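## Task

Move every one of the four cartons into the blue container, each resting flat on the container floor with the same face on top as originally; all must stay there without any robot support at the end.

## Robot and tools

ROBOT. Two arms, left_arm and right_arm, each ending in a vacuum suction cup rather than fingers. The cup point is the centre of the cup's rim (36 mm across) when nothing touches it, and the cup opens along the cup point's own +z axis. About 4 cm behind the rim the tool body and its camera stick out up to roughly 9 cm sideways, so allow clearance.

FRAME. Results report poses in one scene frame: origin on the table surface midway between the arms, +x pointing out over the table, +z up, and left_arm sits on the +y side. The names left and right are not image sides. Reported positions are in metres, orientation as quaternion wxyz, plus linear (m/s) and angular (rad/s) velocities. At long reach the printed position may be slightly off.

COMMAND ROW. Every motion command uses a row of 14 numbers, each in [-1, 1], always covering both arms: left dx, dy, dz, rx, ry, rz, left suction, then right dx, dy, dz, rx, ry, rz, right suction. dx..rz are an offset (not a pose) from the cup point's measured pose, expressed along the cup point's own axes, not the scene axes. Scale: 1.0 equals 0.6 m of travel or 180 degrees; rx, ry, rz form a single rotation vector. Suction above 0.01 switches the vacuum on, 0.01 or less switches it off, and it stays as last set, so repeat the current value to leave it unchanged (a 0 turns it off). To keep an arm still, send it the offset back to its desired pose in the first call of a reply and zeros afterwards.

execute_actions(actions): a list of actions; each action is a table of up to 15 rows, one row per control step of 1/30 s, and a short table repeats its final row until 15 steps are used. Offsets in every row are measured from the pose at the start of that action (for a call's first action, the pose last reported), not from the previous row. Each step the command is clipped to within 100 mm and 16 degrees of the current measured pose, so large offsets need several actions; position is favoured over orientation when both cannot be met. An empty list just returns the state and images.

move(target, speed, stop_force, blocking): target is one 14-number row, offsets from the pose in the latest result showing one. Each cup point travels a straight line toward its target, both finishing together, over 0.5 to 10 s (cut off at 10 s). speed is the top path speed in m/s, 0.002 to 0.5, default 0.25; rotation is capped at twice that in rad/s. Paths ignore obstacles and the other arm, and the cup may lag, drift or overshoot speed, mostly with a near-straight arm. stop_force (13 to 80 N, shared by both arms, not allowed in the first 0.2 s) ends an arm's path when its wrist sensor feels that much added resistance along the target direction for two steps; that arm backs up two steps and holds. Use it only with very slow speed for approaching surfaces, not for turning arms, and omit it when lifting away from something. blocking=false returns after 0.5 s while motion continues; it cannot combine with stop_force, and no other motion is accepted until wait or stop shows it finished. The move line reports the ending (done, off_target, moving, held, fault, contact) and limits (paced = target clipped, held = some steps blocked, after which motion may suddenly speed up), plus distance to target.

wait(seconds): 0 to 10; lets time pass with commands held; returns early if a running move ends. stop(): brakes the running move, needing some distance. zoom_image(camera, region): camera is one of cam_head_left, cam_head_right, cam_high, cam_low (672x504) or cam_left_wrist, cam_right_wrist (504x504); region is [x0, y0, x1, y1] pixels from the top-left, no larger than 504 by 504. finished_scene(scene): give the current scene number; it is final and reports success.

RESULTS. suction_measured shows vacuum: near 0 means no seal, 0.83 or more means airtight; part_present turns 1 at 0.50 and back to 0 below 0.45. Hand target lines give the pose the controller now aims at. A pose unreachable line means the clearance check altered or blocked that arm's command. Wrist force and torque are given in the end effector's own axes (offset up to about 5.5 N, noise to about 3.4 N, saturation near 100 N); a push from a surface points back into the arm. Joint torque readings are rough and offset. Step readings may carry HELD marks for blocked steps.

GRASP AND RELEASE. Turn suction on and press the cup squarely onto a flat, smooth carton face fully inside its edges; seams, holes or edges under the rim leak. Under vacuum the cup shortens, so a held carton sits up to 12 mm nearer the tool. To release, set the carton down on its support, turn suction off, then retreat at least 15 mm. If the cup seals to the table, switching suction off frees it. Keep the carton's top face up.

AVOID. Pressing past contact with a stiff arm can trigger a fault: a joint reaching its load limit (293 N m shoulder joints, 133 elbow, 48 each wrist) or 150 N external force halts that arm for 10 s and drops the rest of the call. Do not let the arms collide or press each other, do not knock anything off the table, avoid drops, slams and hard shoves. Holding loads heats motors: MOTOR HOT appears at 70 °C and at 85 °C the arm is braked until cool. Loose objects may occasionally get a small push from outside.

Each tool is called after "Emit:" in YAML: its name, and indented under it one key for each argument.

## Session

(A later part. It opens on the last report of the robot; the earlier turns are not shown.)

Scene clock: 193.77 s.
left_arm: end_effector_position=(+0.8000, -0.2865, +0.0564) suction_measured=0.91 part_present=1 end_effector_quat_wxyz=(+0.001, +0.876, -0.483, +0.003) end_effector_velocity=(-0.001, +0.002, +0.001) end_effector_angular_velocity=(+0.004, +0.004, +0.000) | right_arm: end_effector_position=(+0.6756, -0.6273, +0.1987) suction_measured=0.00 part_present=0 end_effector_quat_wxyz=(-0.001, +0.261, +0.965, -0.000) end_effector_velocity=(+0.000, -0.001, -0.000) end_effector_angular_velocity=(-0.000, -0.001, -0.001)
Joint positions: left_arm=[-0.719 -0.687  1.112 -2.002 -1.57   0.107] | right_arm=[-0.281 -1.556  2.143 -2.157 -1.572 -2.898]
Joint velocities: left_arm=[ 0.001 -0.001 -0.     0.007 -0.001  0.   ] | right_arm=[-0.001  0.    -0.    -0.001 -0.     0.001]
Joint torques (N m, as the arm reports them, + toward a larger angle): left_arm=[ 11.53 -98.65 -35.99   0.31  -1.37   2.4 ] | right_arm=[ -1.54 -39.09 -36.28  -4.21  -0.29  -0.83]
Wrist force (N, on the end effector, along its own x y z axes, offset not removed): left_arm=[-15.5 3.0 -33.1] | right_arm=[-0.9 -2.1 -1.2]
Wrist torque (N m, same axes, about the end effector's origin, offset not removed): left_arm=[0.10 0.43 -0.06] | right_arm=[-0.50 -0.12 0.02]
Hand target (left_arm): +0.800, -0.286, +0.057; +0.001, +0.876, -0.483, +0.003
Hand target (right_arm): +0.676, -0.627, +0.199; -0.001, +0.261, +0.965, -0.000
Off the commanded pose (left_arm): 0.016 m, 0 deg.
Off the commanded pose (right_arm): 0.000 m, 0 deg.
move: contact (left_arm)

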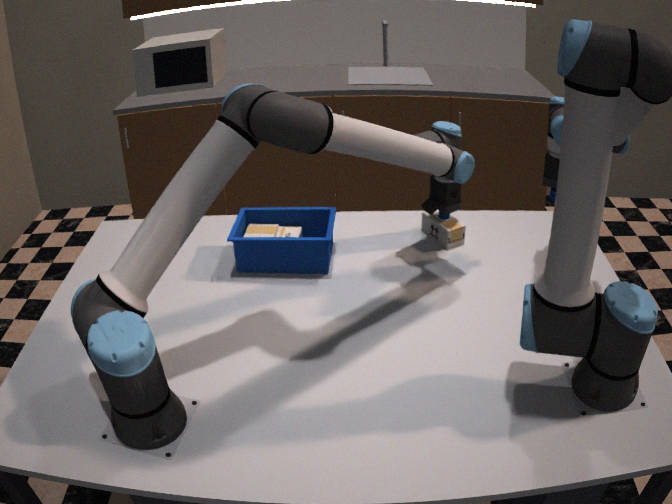

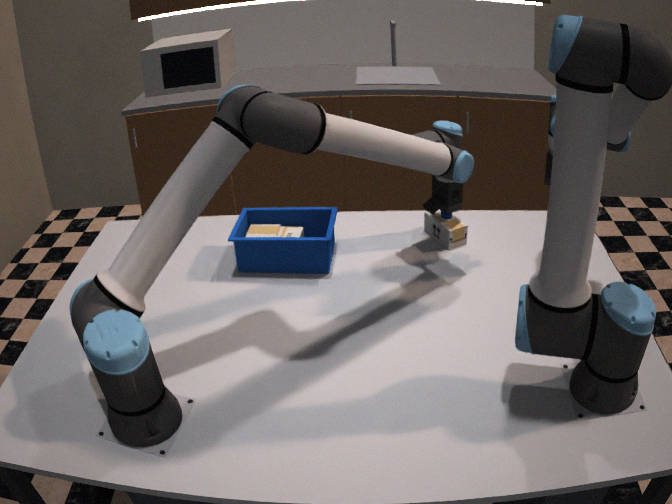

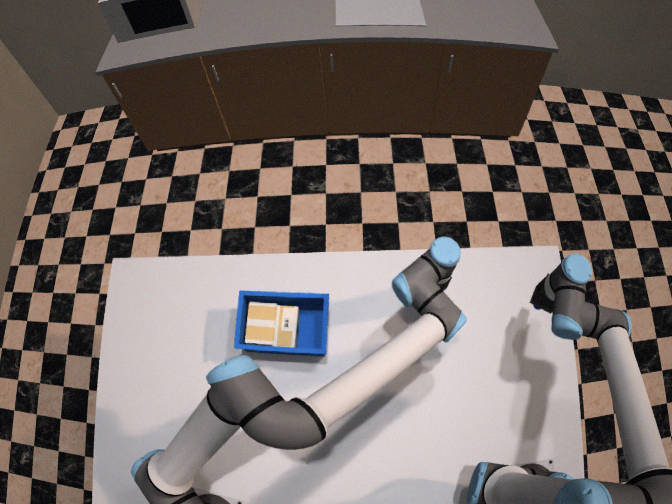

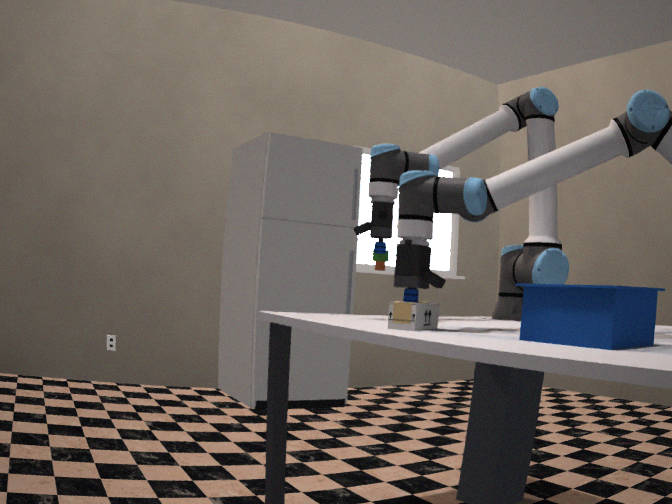

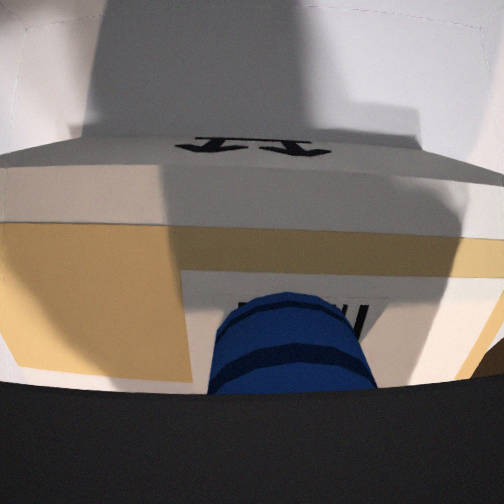

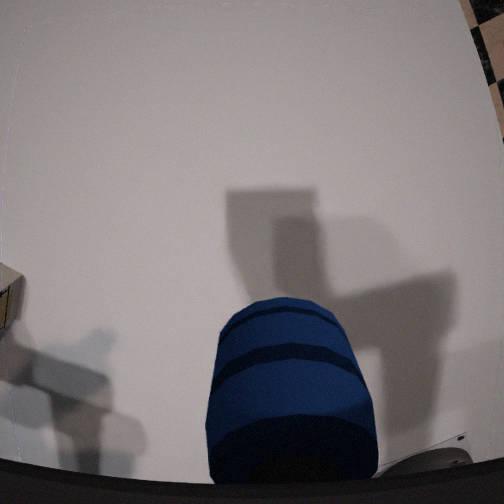

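Emit:
move:
  target: [0,0,-0.245,0,0,0,1,0,0,0,0,0,0,0]
  speed: 0.2

Emit:
move:
  target: [-0.668,-0.204,0,0,0,0.197,1,0,0,0,0,0,0,0]

Emit:
move:
  target: [0,0,0.1,0,0,0,1,0,0,0,0,0,0,0]
  speed: 0.06

Scene clock: 201.97 s.
left_arm: end_effector_position=(+0.7995, -0.2860, +0.2032) suction_measured=0.91 part_present=1 end_effector_quat_wxyz=(+0.001, +0.876, -0.483, +0.003) end_effector_velocity=(-0.000, -0.001, +0.002) end_effector_angular_velocity=(-0.001, -0.001, -0.001) | right_arm: end_effector_position=(+0.6756, -0.6273, +0.1987) suction_measured=0.00 part_present=0 end_effector_quat_wxyz=(-0.001, +0.261, +0.965, -0.000) end_effector_velocity=(+0.000, +0.000, +0.000) end_effector_angular_velocity=(-0.000, -0.001, +0.001)
Joint positions: left_arm=[-0.719 -0.777  1.006 -1.806 -1.57   0.106] | right_arm=[-0.281 -1.556  2.143 -2.157 -1.572 -2.898]
Joint velocities: left_arm=[-0.001 -0.001 -0.002  0.002  0.    -0.   ] | right_arm=[ 0.     0.    -0.    -0.001 -0.    -0.   ]
Joint torques (N m, as the arm reports them, + toward a larger angle): left_arm=[ -13.4  -142.17  -55.09   -1.36   -0.18   -2.23] | right_arm=[ -2.09 -38.21 -34.47  -4.25  -0.63  -0.54]
Wrist force (N, on the end effector, along its own x y z axes, offset not removed): left_arm=[-0.7 -0.8 5.9] | right_arm=[1.4 -2.1 -2.1]
Wrist torque (N m, same axes, about the end effector's origin, offset not removed): left_arm=[-0.04 -0.09 -0.13] | right_arm=[-0.53 -0.32 -0.11]
Hand target (left_arm): +0.799, -0.286, +0.203; +0.001, +0.876, -0.483, +0.003
Hand target (right_arm): +0.676, -0.627, +0.199; -0.001, +0.261, +0.965, -0.000
Off the commanded pose (left_arm): 0.000 m, 0 deg.
Off the commanded pose (right_arm): 0.000 m, 0 deg.
move: done

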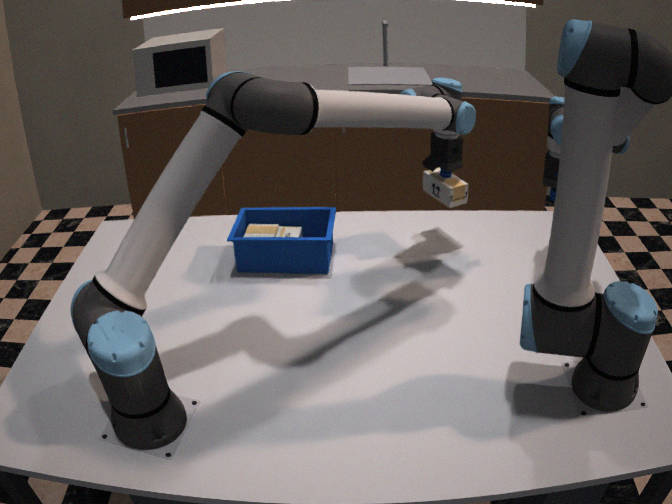

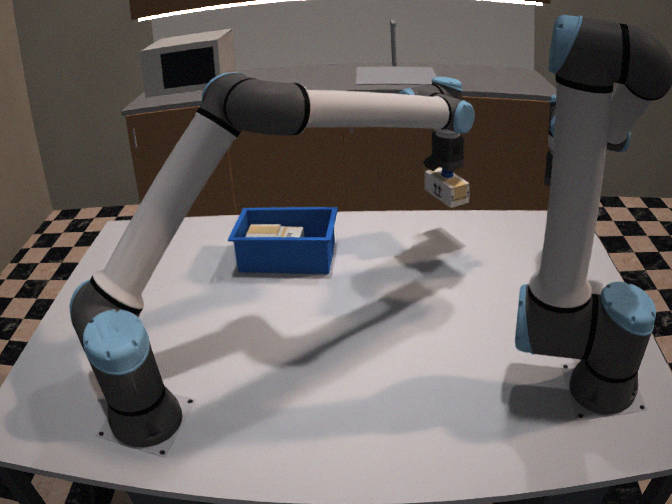

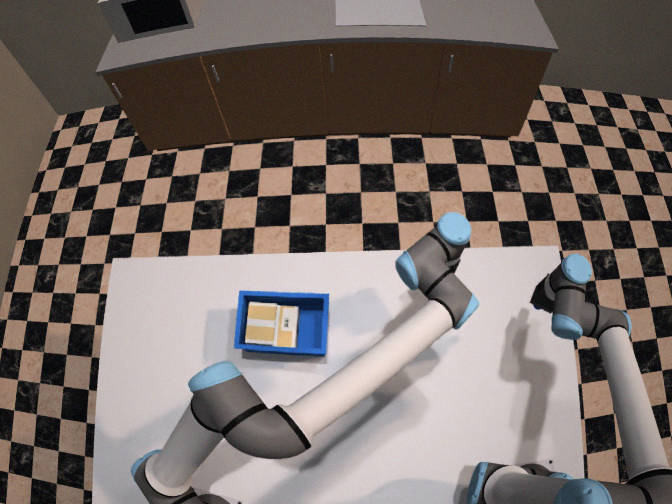

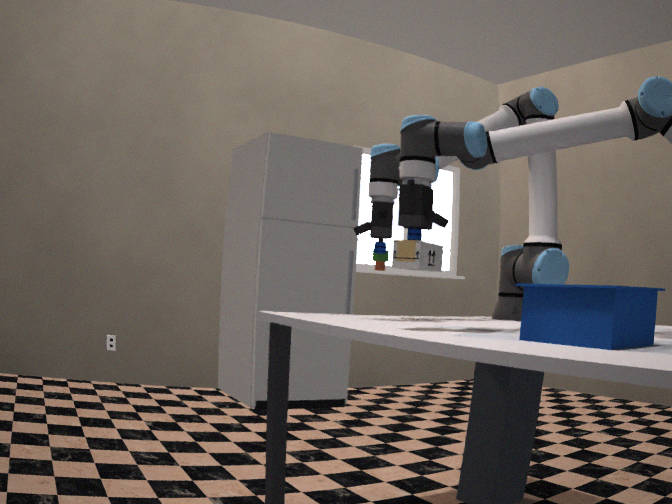

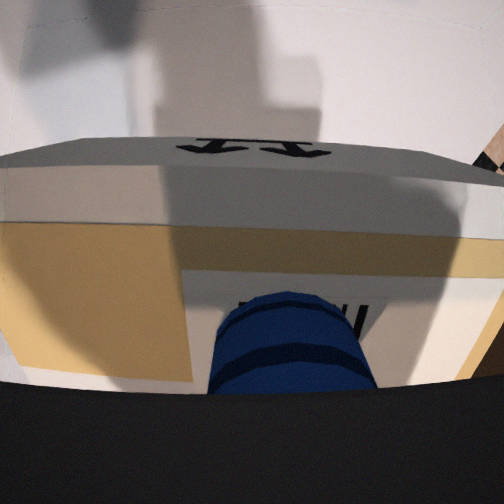

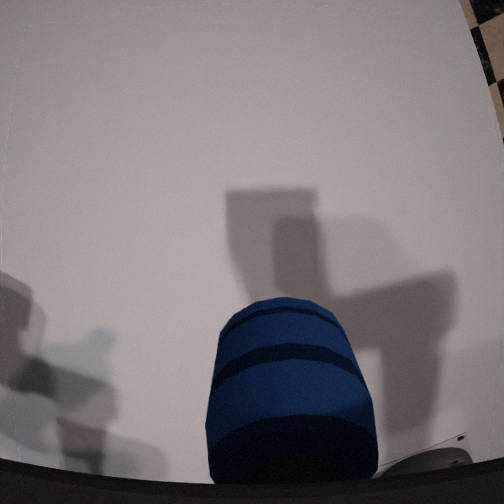

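Scene clock: 204.23 s.
left_arm: end_effector_position=(+0.6893, +0.1182, +0.2017) suction_measured=0.91 part_present=1 end_effector_quat_wxyz=(-0.000, +0.687, -0.727, +0.003) end_effector_velocity=(-0.000, +0.001, +0.000) end_effector_angular_velocity=(-0.001, -0.001, -0.004) | right_arm: end_effector_position=(+0.6756, -0.6273, +0.1987) suction_measured=0.00 part_present=0 end_effector_quat_wxyz=(-0.001, +0.261, +0.965, -0.000) end_effector_velocity=(+0.001, -0.000, +0.000) end_effector_angular_velocity=(-0.000, -0.001, -0.000)
Joint positions: left_arm=[-0.502 -1.287  1.82  -2.11  -1.571  0.941] | right_arm=[-0.281 -1.556  2.143 -2.157 -1.572 -2.898]
Joint velocities: left_arm=[ 0.001 -0.002  0.003 -0.003 -0.     0.005] | right_arm=[-0.     0.    -0.001 -0.001  0.     0.   ]
Joint torques (N m, as the arm reports them, + toward a larger angle): left_arm=[ 15.68 -94.02 -37.39  -8.81  -2.18   2.06] | right_arm=[  0.13 -39.56 -33.79  -4.02   0.02   0.1 ]
Wrist force (N, on the end effector, along its own x y z axes, offset not removed): left_arm=[-1.7 3.1 2.9] | right_arm=[3.1 -1.2 -0.8]
Wrist torque (N m, same axes, about the end effector's origin, offset not removed): left_arm=[0.63 0.08 -0.17] | right_arm=[-0.30 -0.60 0.17]
Hand target (left_arm): +0.689, +0.118, +0.202; -0.000, +0.687, -0.727, +0.003
Hand target (right_arm): +0.676, -0.627, +0.199; -0.001, +0.261, +0.965, -0.000
Off the commanded pose (left_arm): 0.001 m, 0 deg.
Off the commanded pose (right_arm): 0.000 m, 0 deg.
move: done

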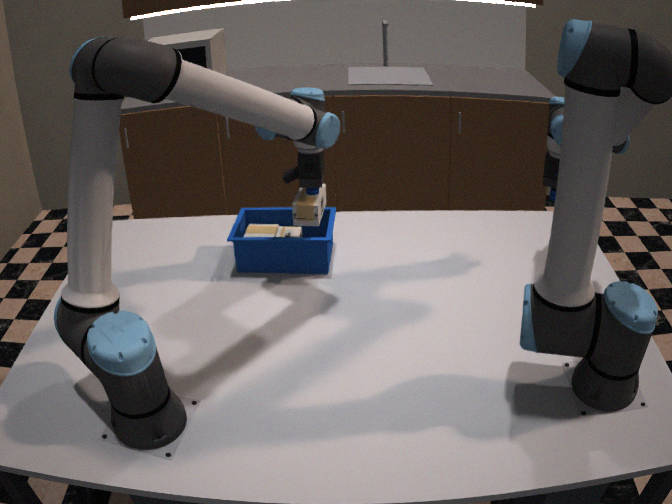

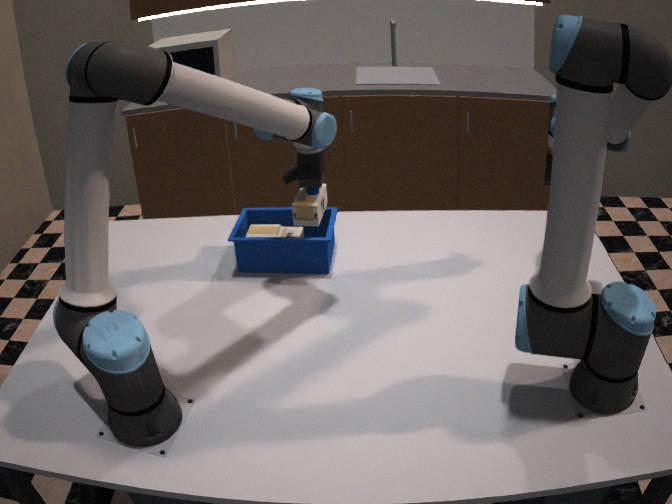

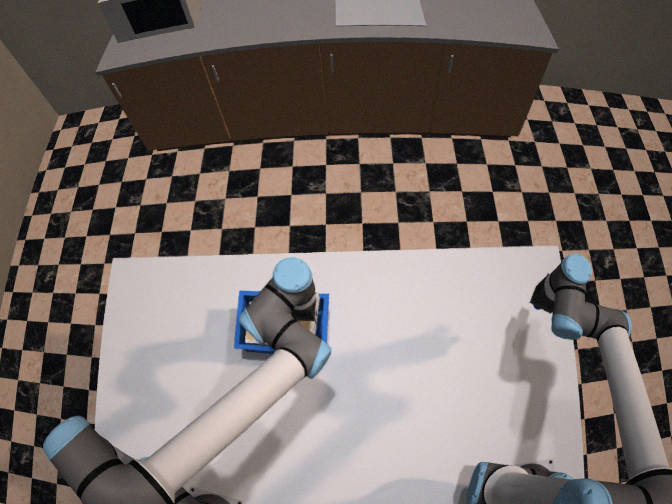

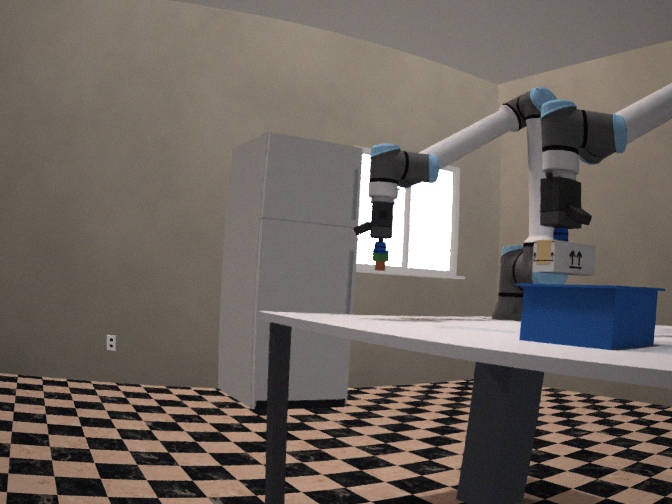

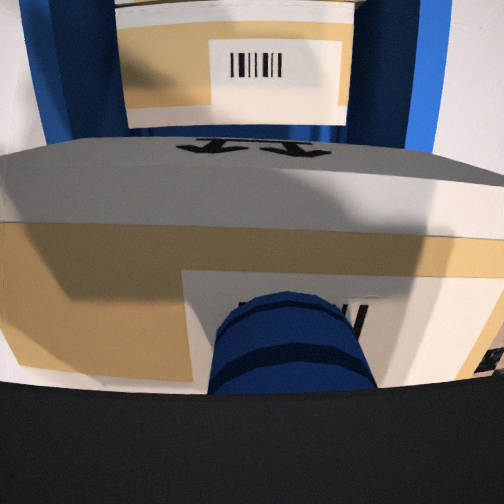

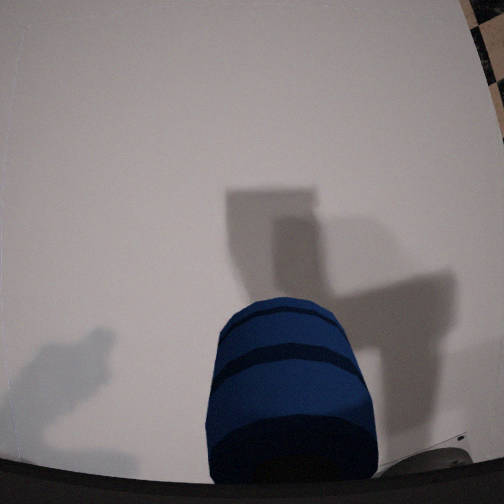

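Scene clock: 205.63 s.
left_arm: end_effector_position=(+0.6895, +0.1180, +0.1418) suction_measured=0.91 part_present=1 end_effector_quat_wxyz=(-0.000, +0.687, -0.727, +0.003) end_effector_velocity=(+0.000, -0.000, -0.001) end_effector_angular_velocity=(-0.002, -0.001, -0.000) | right_arm: end_effector_position=(+0.6756, -0.6273, +0.1987) suction_measured=0.00 part_present=0 end_effector_quat_wxyz=(-0.001, +0.261, +0.965, -0.000) end_effector_velocity=(+0.000, -0.001, +0.000) end_effector_angular_velocity=(+0.000, -0.001, +0.000)
Joint positions: left_arm=[-0.502 -1.23   1.867 -2.213 -1.571  0.941] | right_arm=[-0.281 -1.556  2.143 -2.157 -1.572 -2.898]
Joint velocities: left_arm=[ 0.     0.001  0.001 -0.004 -0.     0.   ] | right_arm=[-0.001 -0.    -0.    -0.     0.001 -0.001]
Joint torques (N m, as the arm reports them, + toward a larger angle): left_arm=[ -8.53 -53.73 -33.42  -8.64  -0.47  -1.68] | right_arm=[ -0.41 -40.15 -35.79  -3.59  -0.02  -0.61]
Wrist force (N, on the end effector, along its own x y z axes, offset not removed): left_arm=[0.7 0.6 2.8] | right_arm=[0.8 0.0 -0.7]
Wrist torque (N m, same axes, about the end effector's origin, offset not removed): left_arm=[0.26 -0.26 -0.10] | right_arm=[-0.04 -0.41 0.03]
Hand target (left_arm): +0.690, +0.118, +0.142; -0.000, +0.687, -0.727, +0.003
Hand target (right_arm): +0.676, -0.627, +0.199; -0.001, +0.261, +0.965, -0.000
Off the commanded pose (left_arm): 0.000 m, 0 deg.
Off the commanded pose (right_arm): 0.000 m, 0 deg.
move: done

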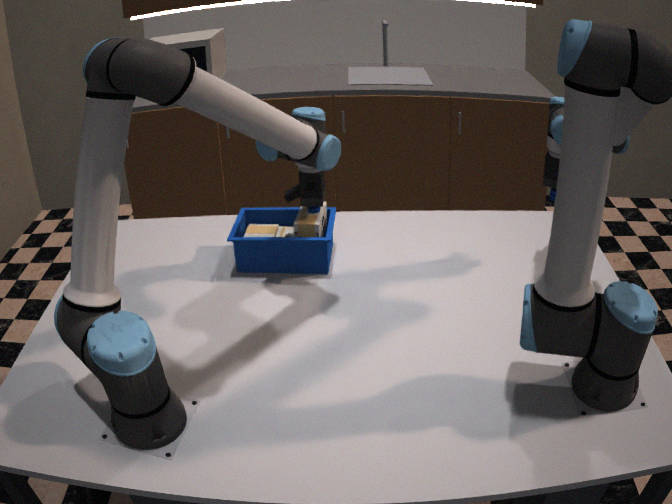

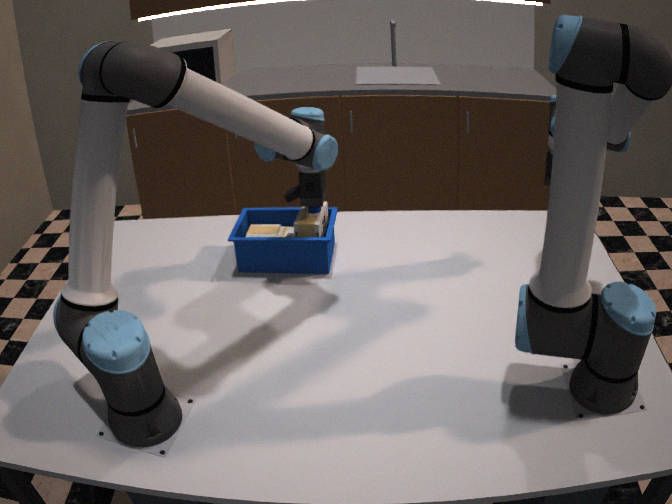

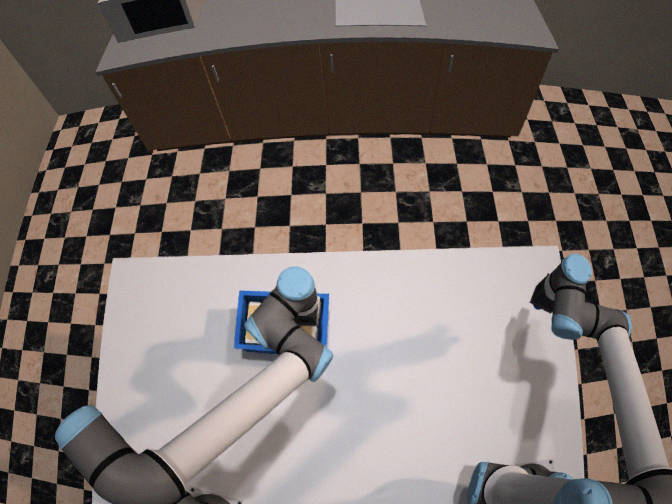

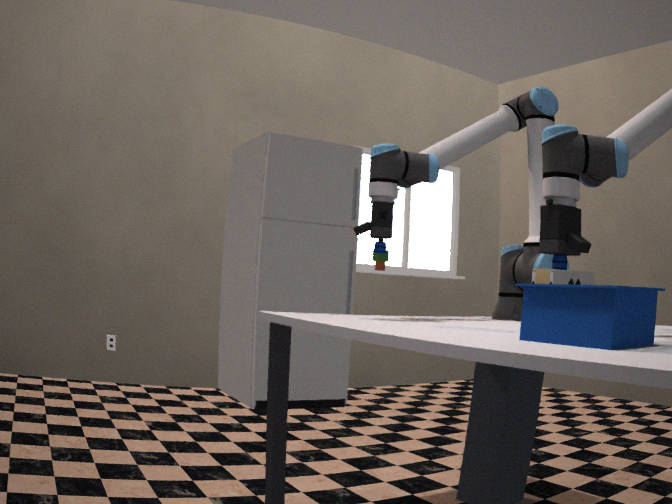

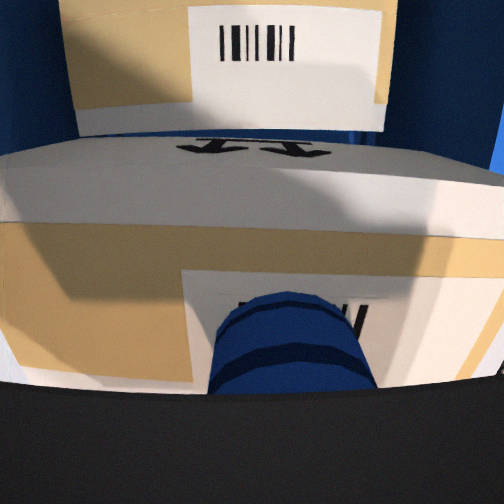

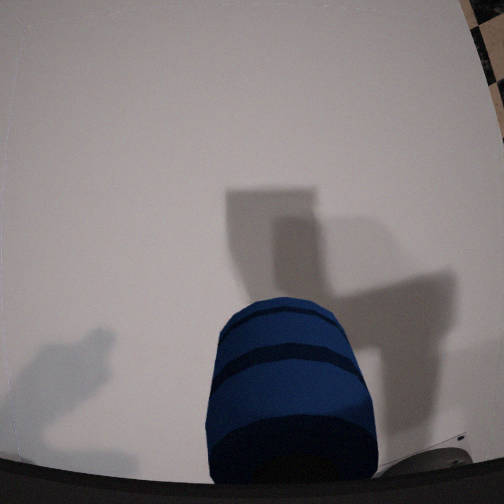

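Emit:
move:
  target: [0.005,0.01,0,0,0,-0.014,1,0,0,0,0,0,0,0]
  speed: 0.03

Emit:
move:
  target: [0,0,0.09,0,0,0,1,0,0,0,0,0,0,0]
  speed: 0.03
  stop_force: 13

Emit:
move:
  target: [0,0,0.05,0,0,0,1,0,0,0,0,0,0,0]
  speed: 0.008
  stop_force: 13

Scene clock: 212.67 s.
left_arm: end_effector_position=(+0.6835, +0.1154, +0.1418) suction_measured=0.91 part_present=1 end_effector_quat_wxyz=(-0.000, +0.703, -0.712, +0.003) end_effector_velocity=(-0.001, -0.000, -0.000) end_effector_angular_velocity=(-0.000, +0.001, +0.012) | right_arm: end_effector_position=(+0.6756, -0.6273, +0.1987) suction_measured=0.00 part_present=0 end_effector_quat_wxyz=(-0.001, +0.261, +0.965, -0.000) end_effector_velocity=(-0.000, -0.000, +0.000) end_effector_angular_velocity=(+0.000, +0.001, +0.003)
Joint positions: left_arm=[-0.51  -1.236  1.875 -2.216 -1.571  0.891] | right_arm=[-0.281 -1.556  2.143 -2.157 -1.572 -2.898]
Joint velocities: left_arm=[-0.001 -0.001  0.002 -0.    -0.001 -0.013] | right_arm=[-0.    -0.    -0.     0.001  0.    -0.003]
Joint torques (N m, as the arm reports them, + toward a larger angle): left_arm=[-12.6  -93.73 -29.87  -8.61   0.16  -2.57] | right_arm=[ -1.3  -39.95 -35.22  -4.19  -0.6   -0.44]
Wrist force (N, on the end effector, along its own x y z axes, offset not removed): left_arm=[0.0 -2.6 3.8] | right_arm=[4.1 -1.2 -0.3]
Wrist torque (N m, same axes, about the end effector's origin, offset not removed): left_arm=[-0.27 -0.14 -0.07] | right_arm=[-0.41 -0.90 -0.05]
Hand target (left_arm): +0.683, +0.115, +0.142; -0.000, +0.703, -0.711, +0.003
Hand target (right_arm): +0.676, -0.627, +0.199; -0.001, +0.261, +0.965, -0.000
Off the commanded pose (left_arm): 0.000 m, 0 deg.
Off the commanded pose (right_arm): 0.000 m, 0 deg.
move: done

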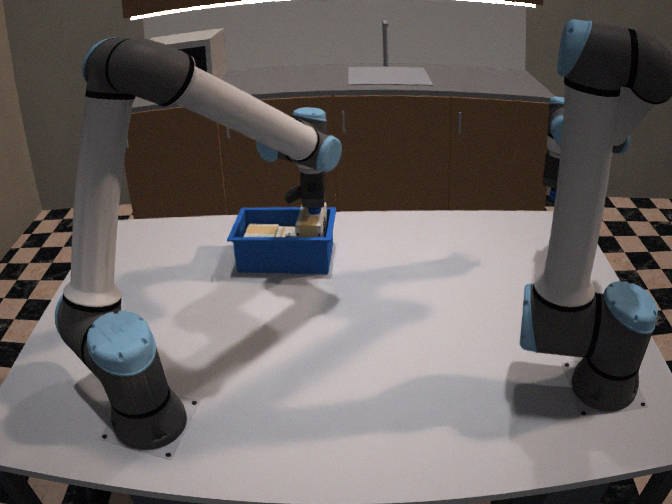

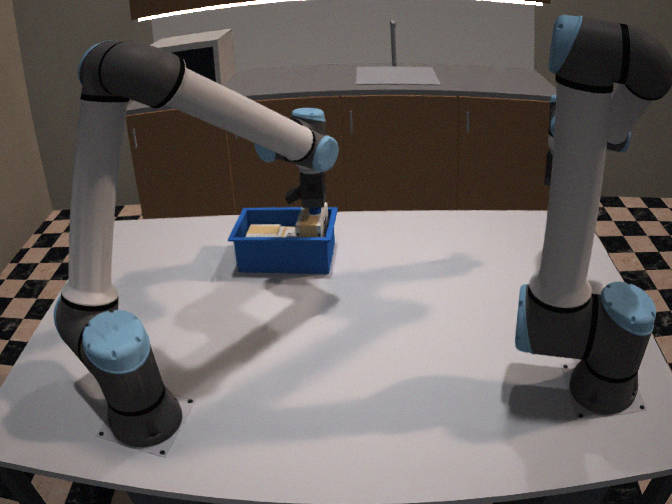

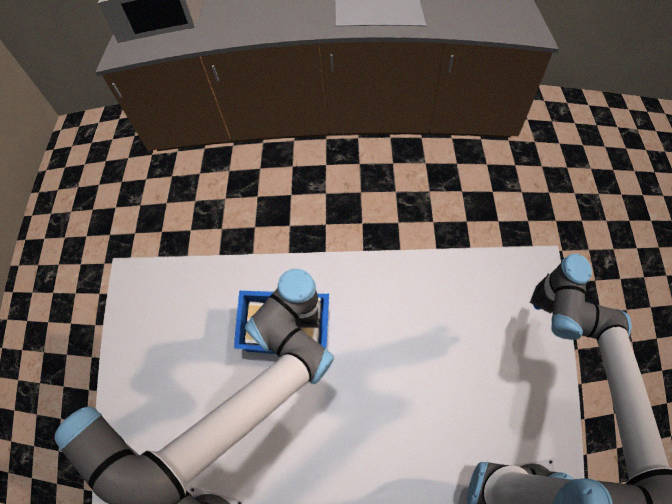

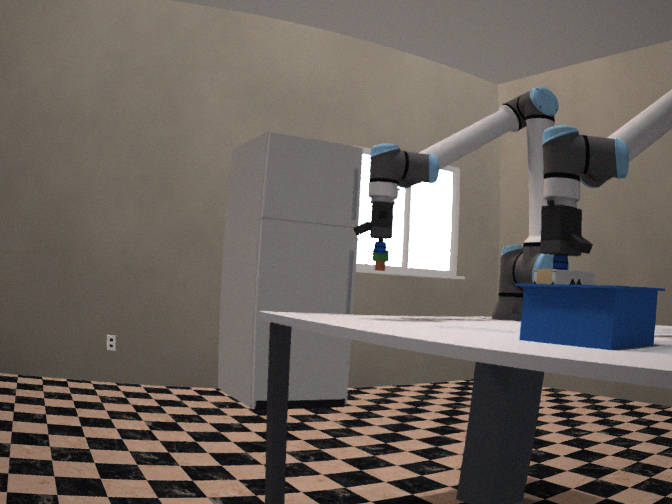

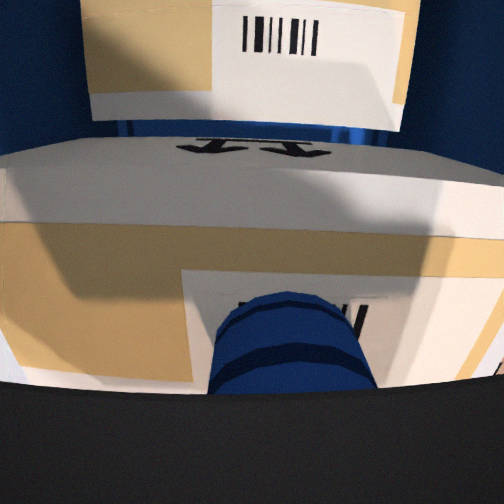

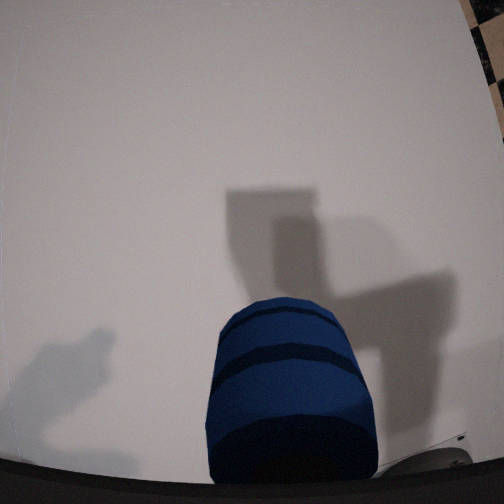

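Scene clock: 214.80 s.
left_arm: end_effector_position=(+0.6837, +0.1152, +0.0879) suction_measured=0.91 part_present=1 end_effector_quat_wxyz=(-0.000, +0.703, -0.712, +0.003) end_effector_velocity=(+0.000, -0.000, -0.001) end_effector_angular_velocity=(-0.000, -0.001, +0.000) | right_arm: end_effector_position=(+0.6756, -0.6273, +0.1987) suction_measured=0.00 part_present=0 end_effector_quat_wxyz=(-0.001, +0.261, +0.965, -0.000) end_effector_velocity=(+0.000, +0.000, +0.000) end_effector_angular_velocity=(+0.000, -0.002, +0.000)
Joint positions: left_arm=[-0.51  -1.177  1.909 -2.308 -1.571  0.891] | right_arm=[-0.281 -1.556  2.143 -2.157 -1.572 -2.898]
Joint velocities: left_arm=[-0.     0.002  0.001 -0.004  0.    -0.   ] | right_arm=[ 0.    -0.     0.    -0.002  0.001 -0.   ]
Joint torques (N m, as the arm reports them, + toward a larger angle): left_arm=[ 15.84 -60.47 -28.95  -8.72  -0.1    2.5 ] | right_arm=[ -1.23 -41.65 -33.05  -4.07   0.12  -0.05]
Wrist force (N, on the end effector, along its own x y z axes, offset not removed): left_arm=[0.9 -0.8 2.4] | right_arm=[-1.3 -6.5 -2.5]
Wrist torque (N m, same axes, about the end effector's origin, offset not removed): left_arm=[-0.03 -0.39 -0.20] | right_arm=[-1.25 -0.03 0.03]
Hand target (left_arm): +0.684, +0.115, +0.088; -0.000, +0.703, -0.712, +0.003
Hand target (right_arm): +0.676, -0.627, +0.199; -0.001, +0.261, +0.965, -0.000
Off the commanded pose (left_arm): 0.000 m, 0 deg.
Off the commanded pose (right_arm): 0.000 m, 0 deg.
move: done

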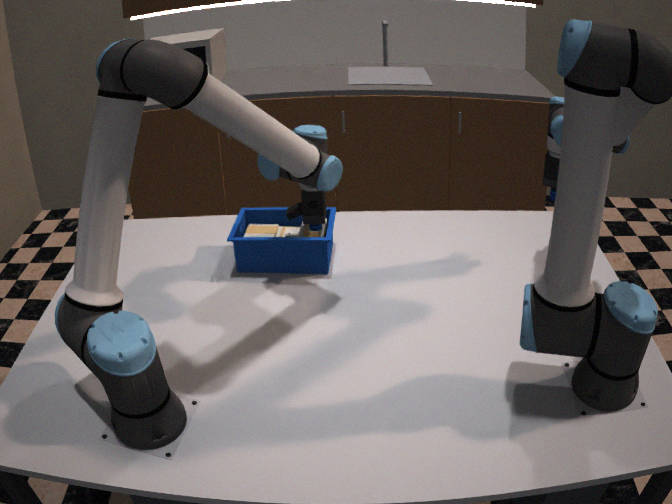

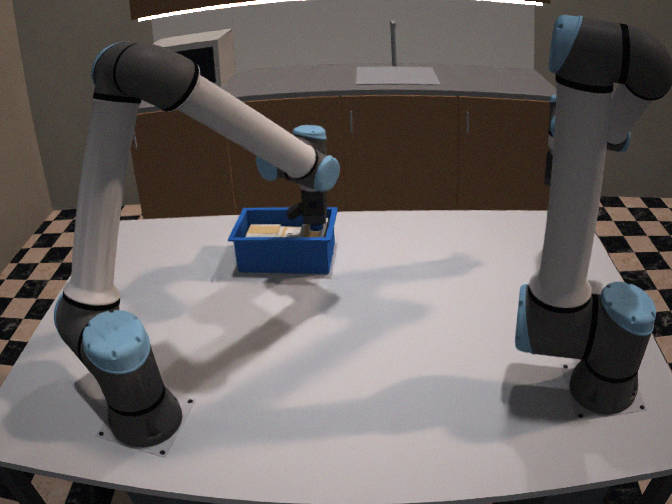

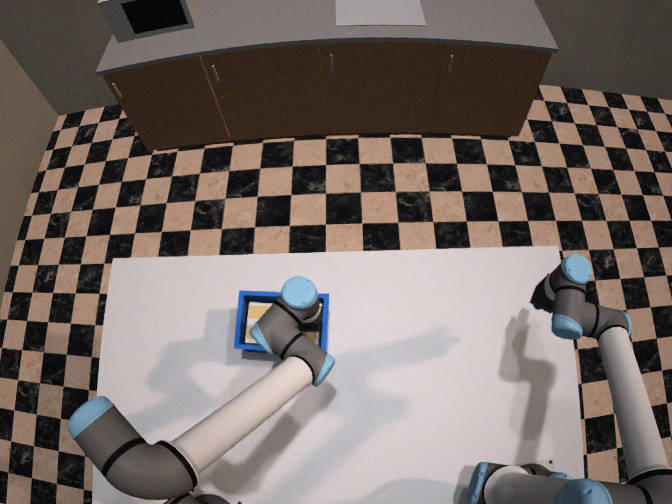

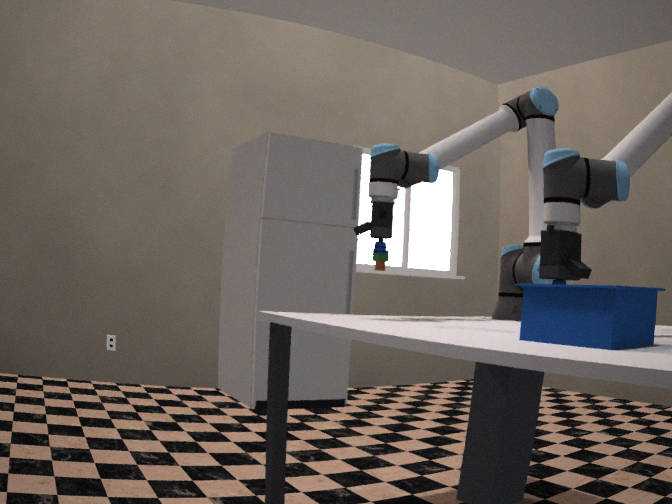

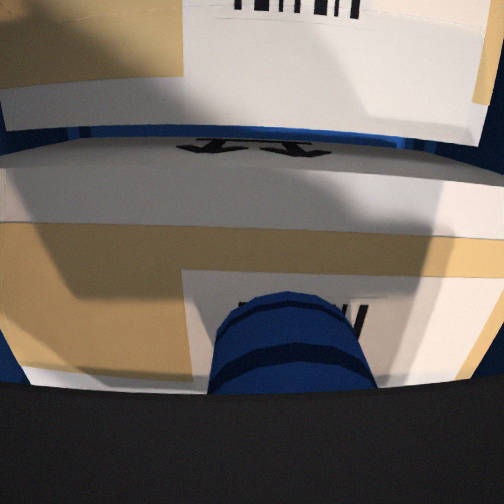

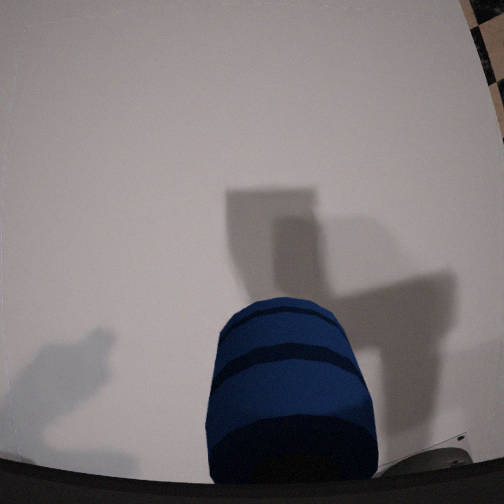

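Scene clock: 217.77 s.
left_arm: end_effector_position=(+0.6839, +0.1151, +0.0673) suction_measured=0.91 part_present=1 end_effector_quat_wxyz=(-0.000, +0.703, -0.712, +0.003) end_effector_velocity=(-0.001, +0.001, +0.000) end_effector_angular_velocity=(+0.004, +0.004, +0.000) | right_arm: end_effector_position=(+0.6756, -0.6273, +0.1987) suction_measured=0.00 part_present=0 end_effector_quat_wxyz=(-0.001, +0.261, +0.965, -0.000) end_effector_velocity=(-0.000, +0.000, +0.000) end_effector_angular_velocity=(-0.000, +0.000, -0.000)
Joint positions: left_arm=[-0.51  -1.153  1.92  -2.344 -1.571  0.891] | right_arm=[-0.281 -1.556  2.143 -2.157 -1.572 -2.898]
Joint velocities: left_arm=[-0.    -0.002  0.     0.008  0.    -0.   ] | right_arm=[ 0. -0.  0.  0. -0.  0.]
Joint torques (N m, as the arm reports them, + toward a larger angle): left_arm=[ 14.04 -71.79 -26.86   3.61  -0.41   2.37] | right_arm=[  0.86 -40.08 -35.87  -3.55  -0.38  -0.85]
Wrist force (N, on the end effector, along its own x y z axes, offset not removed): left_arm=[0.1 1.2 -28.4] | right_arm=[-2.1 -2.8 0.1]
Wrist torque (N m, same axes, about the end effector's origin, offset not removed): left_arm=[0.09 -0.38 -0.17] | right_arm=[-0.87 0.19 0.02]
Hand target (left_arm): +0.684, +0.115, +0.068; -0.000, +0.703, -0.712, +0.003
Hand target (right_arm): +0.676, -0.627, +0.199; -0.001, +0.261, +0.965, -0.000
Off the commanded pose (left_arm): 0.009 m, 0 deg.
Off the commanded pose (right_arm): 0.000 m, 0 deg.
move: contact (left_arm)

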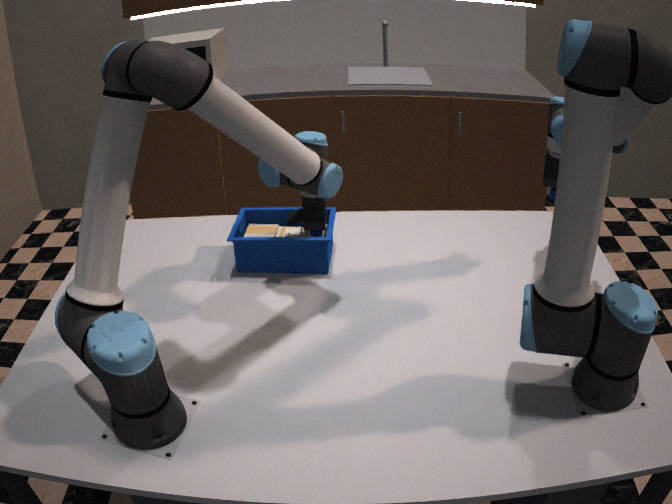

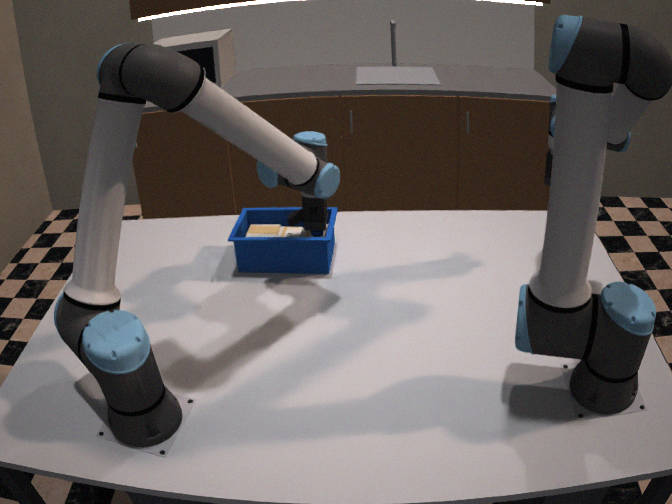

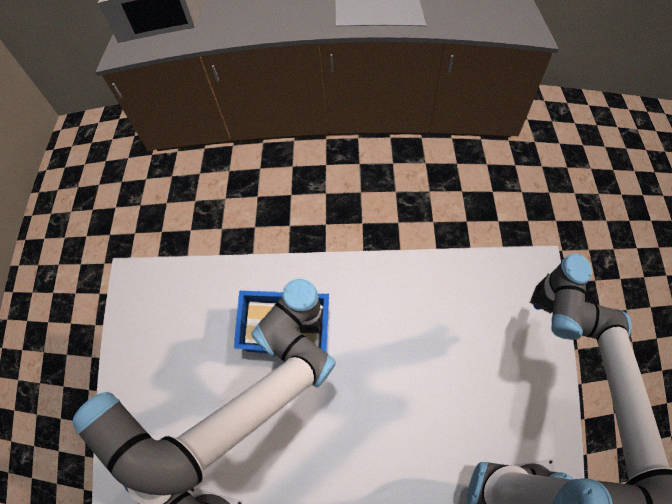

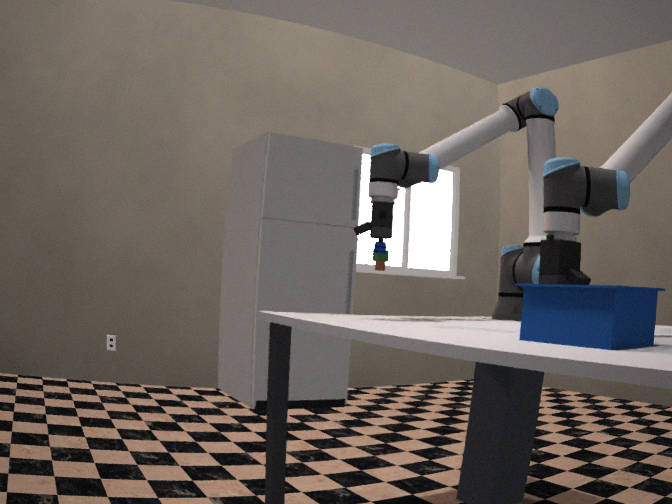

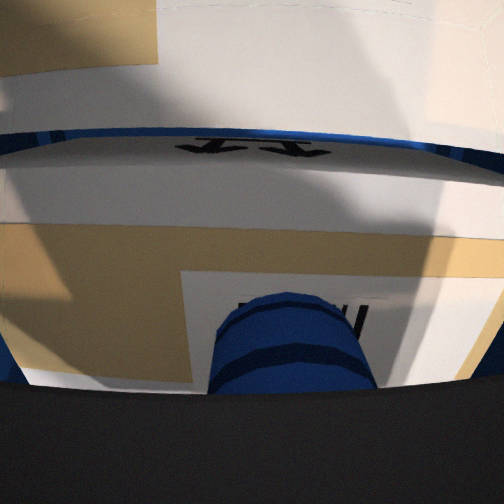

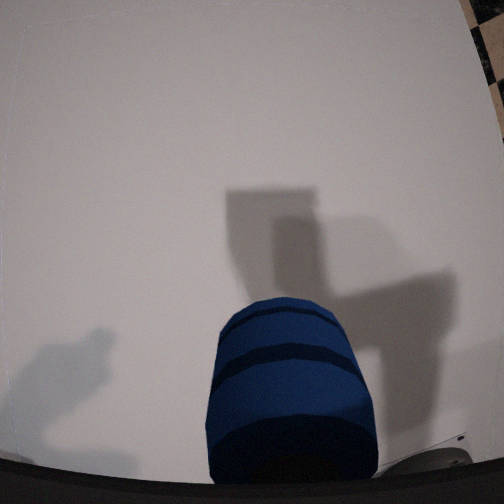

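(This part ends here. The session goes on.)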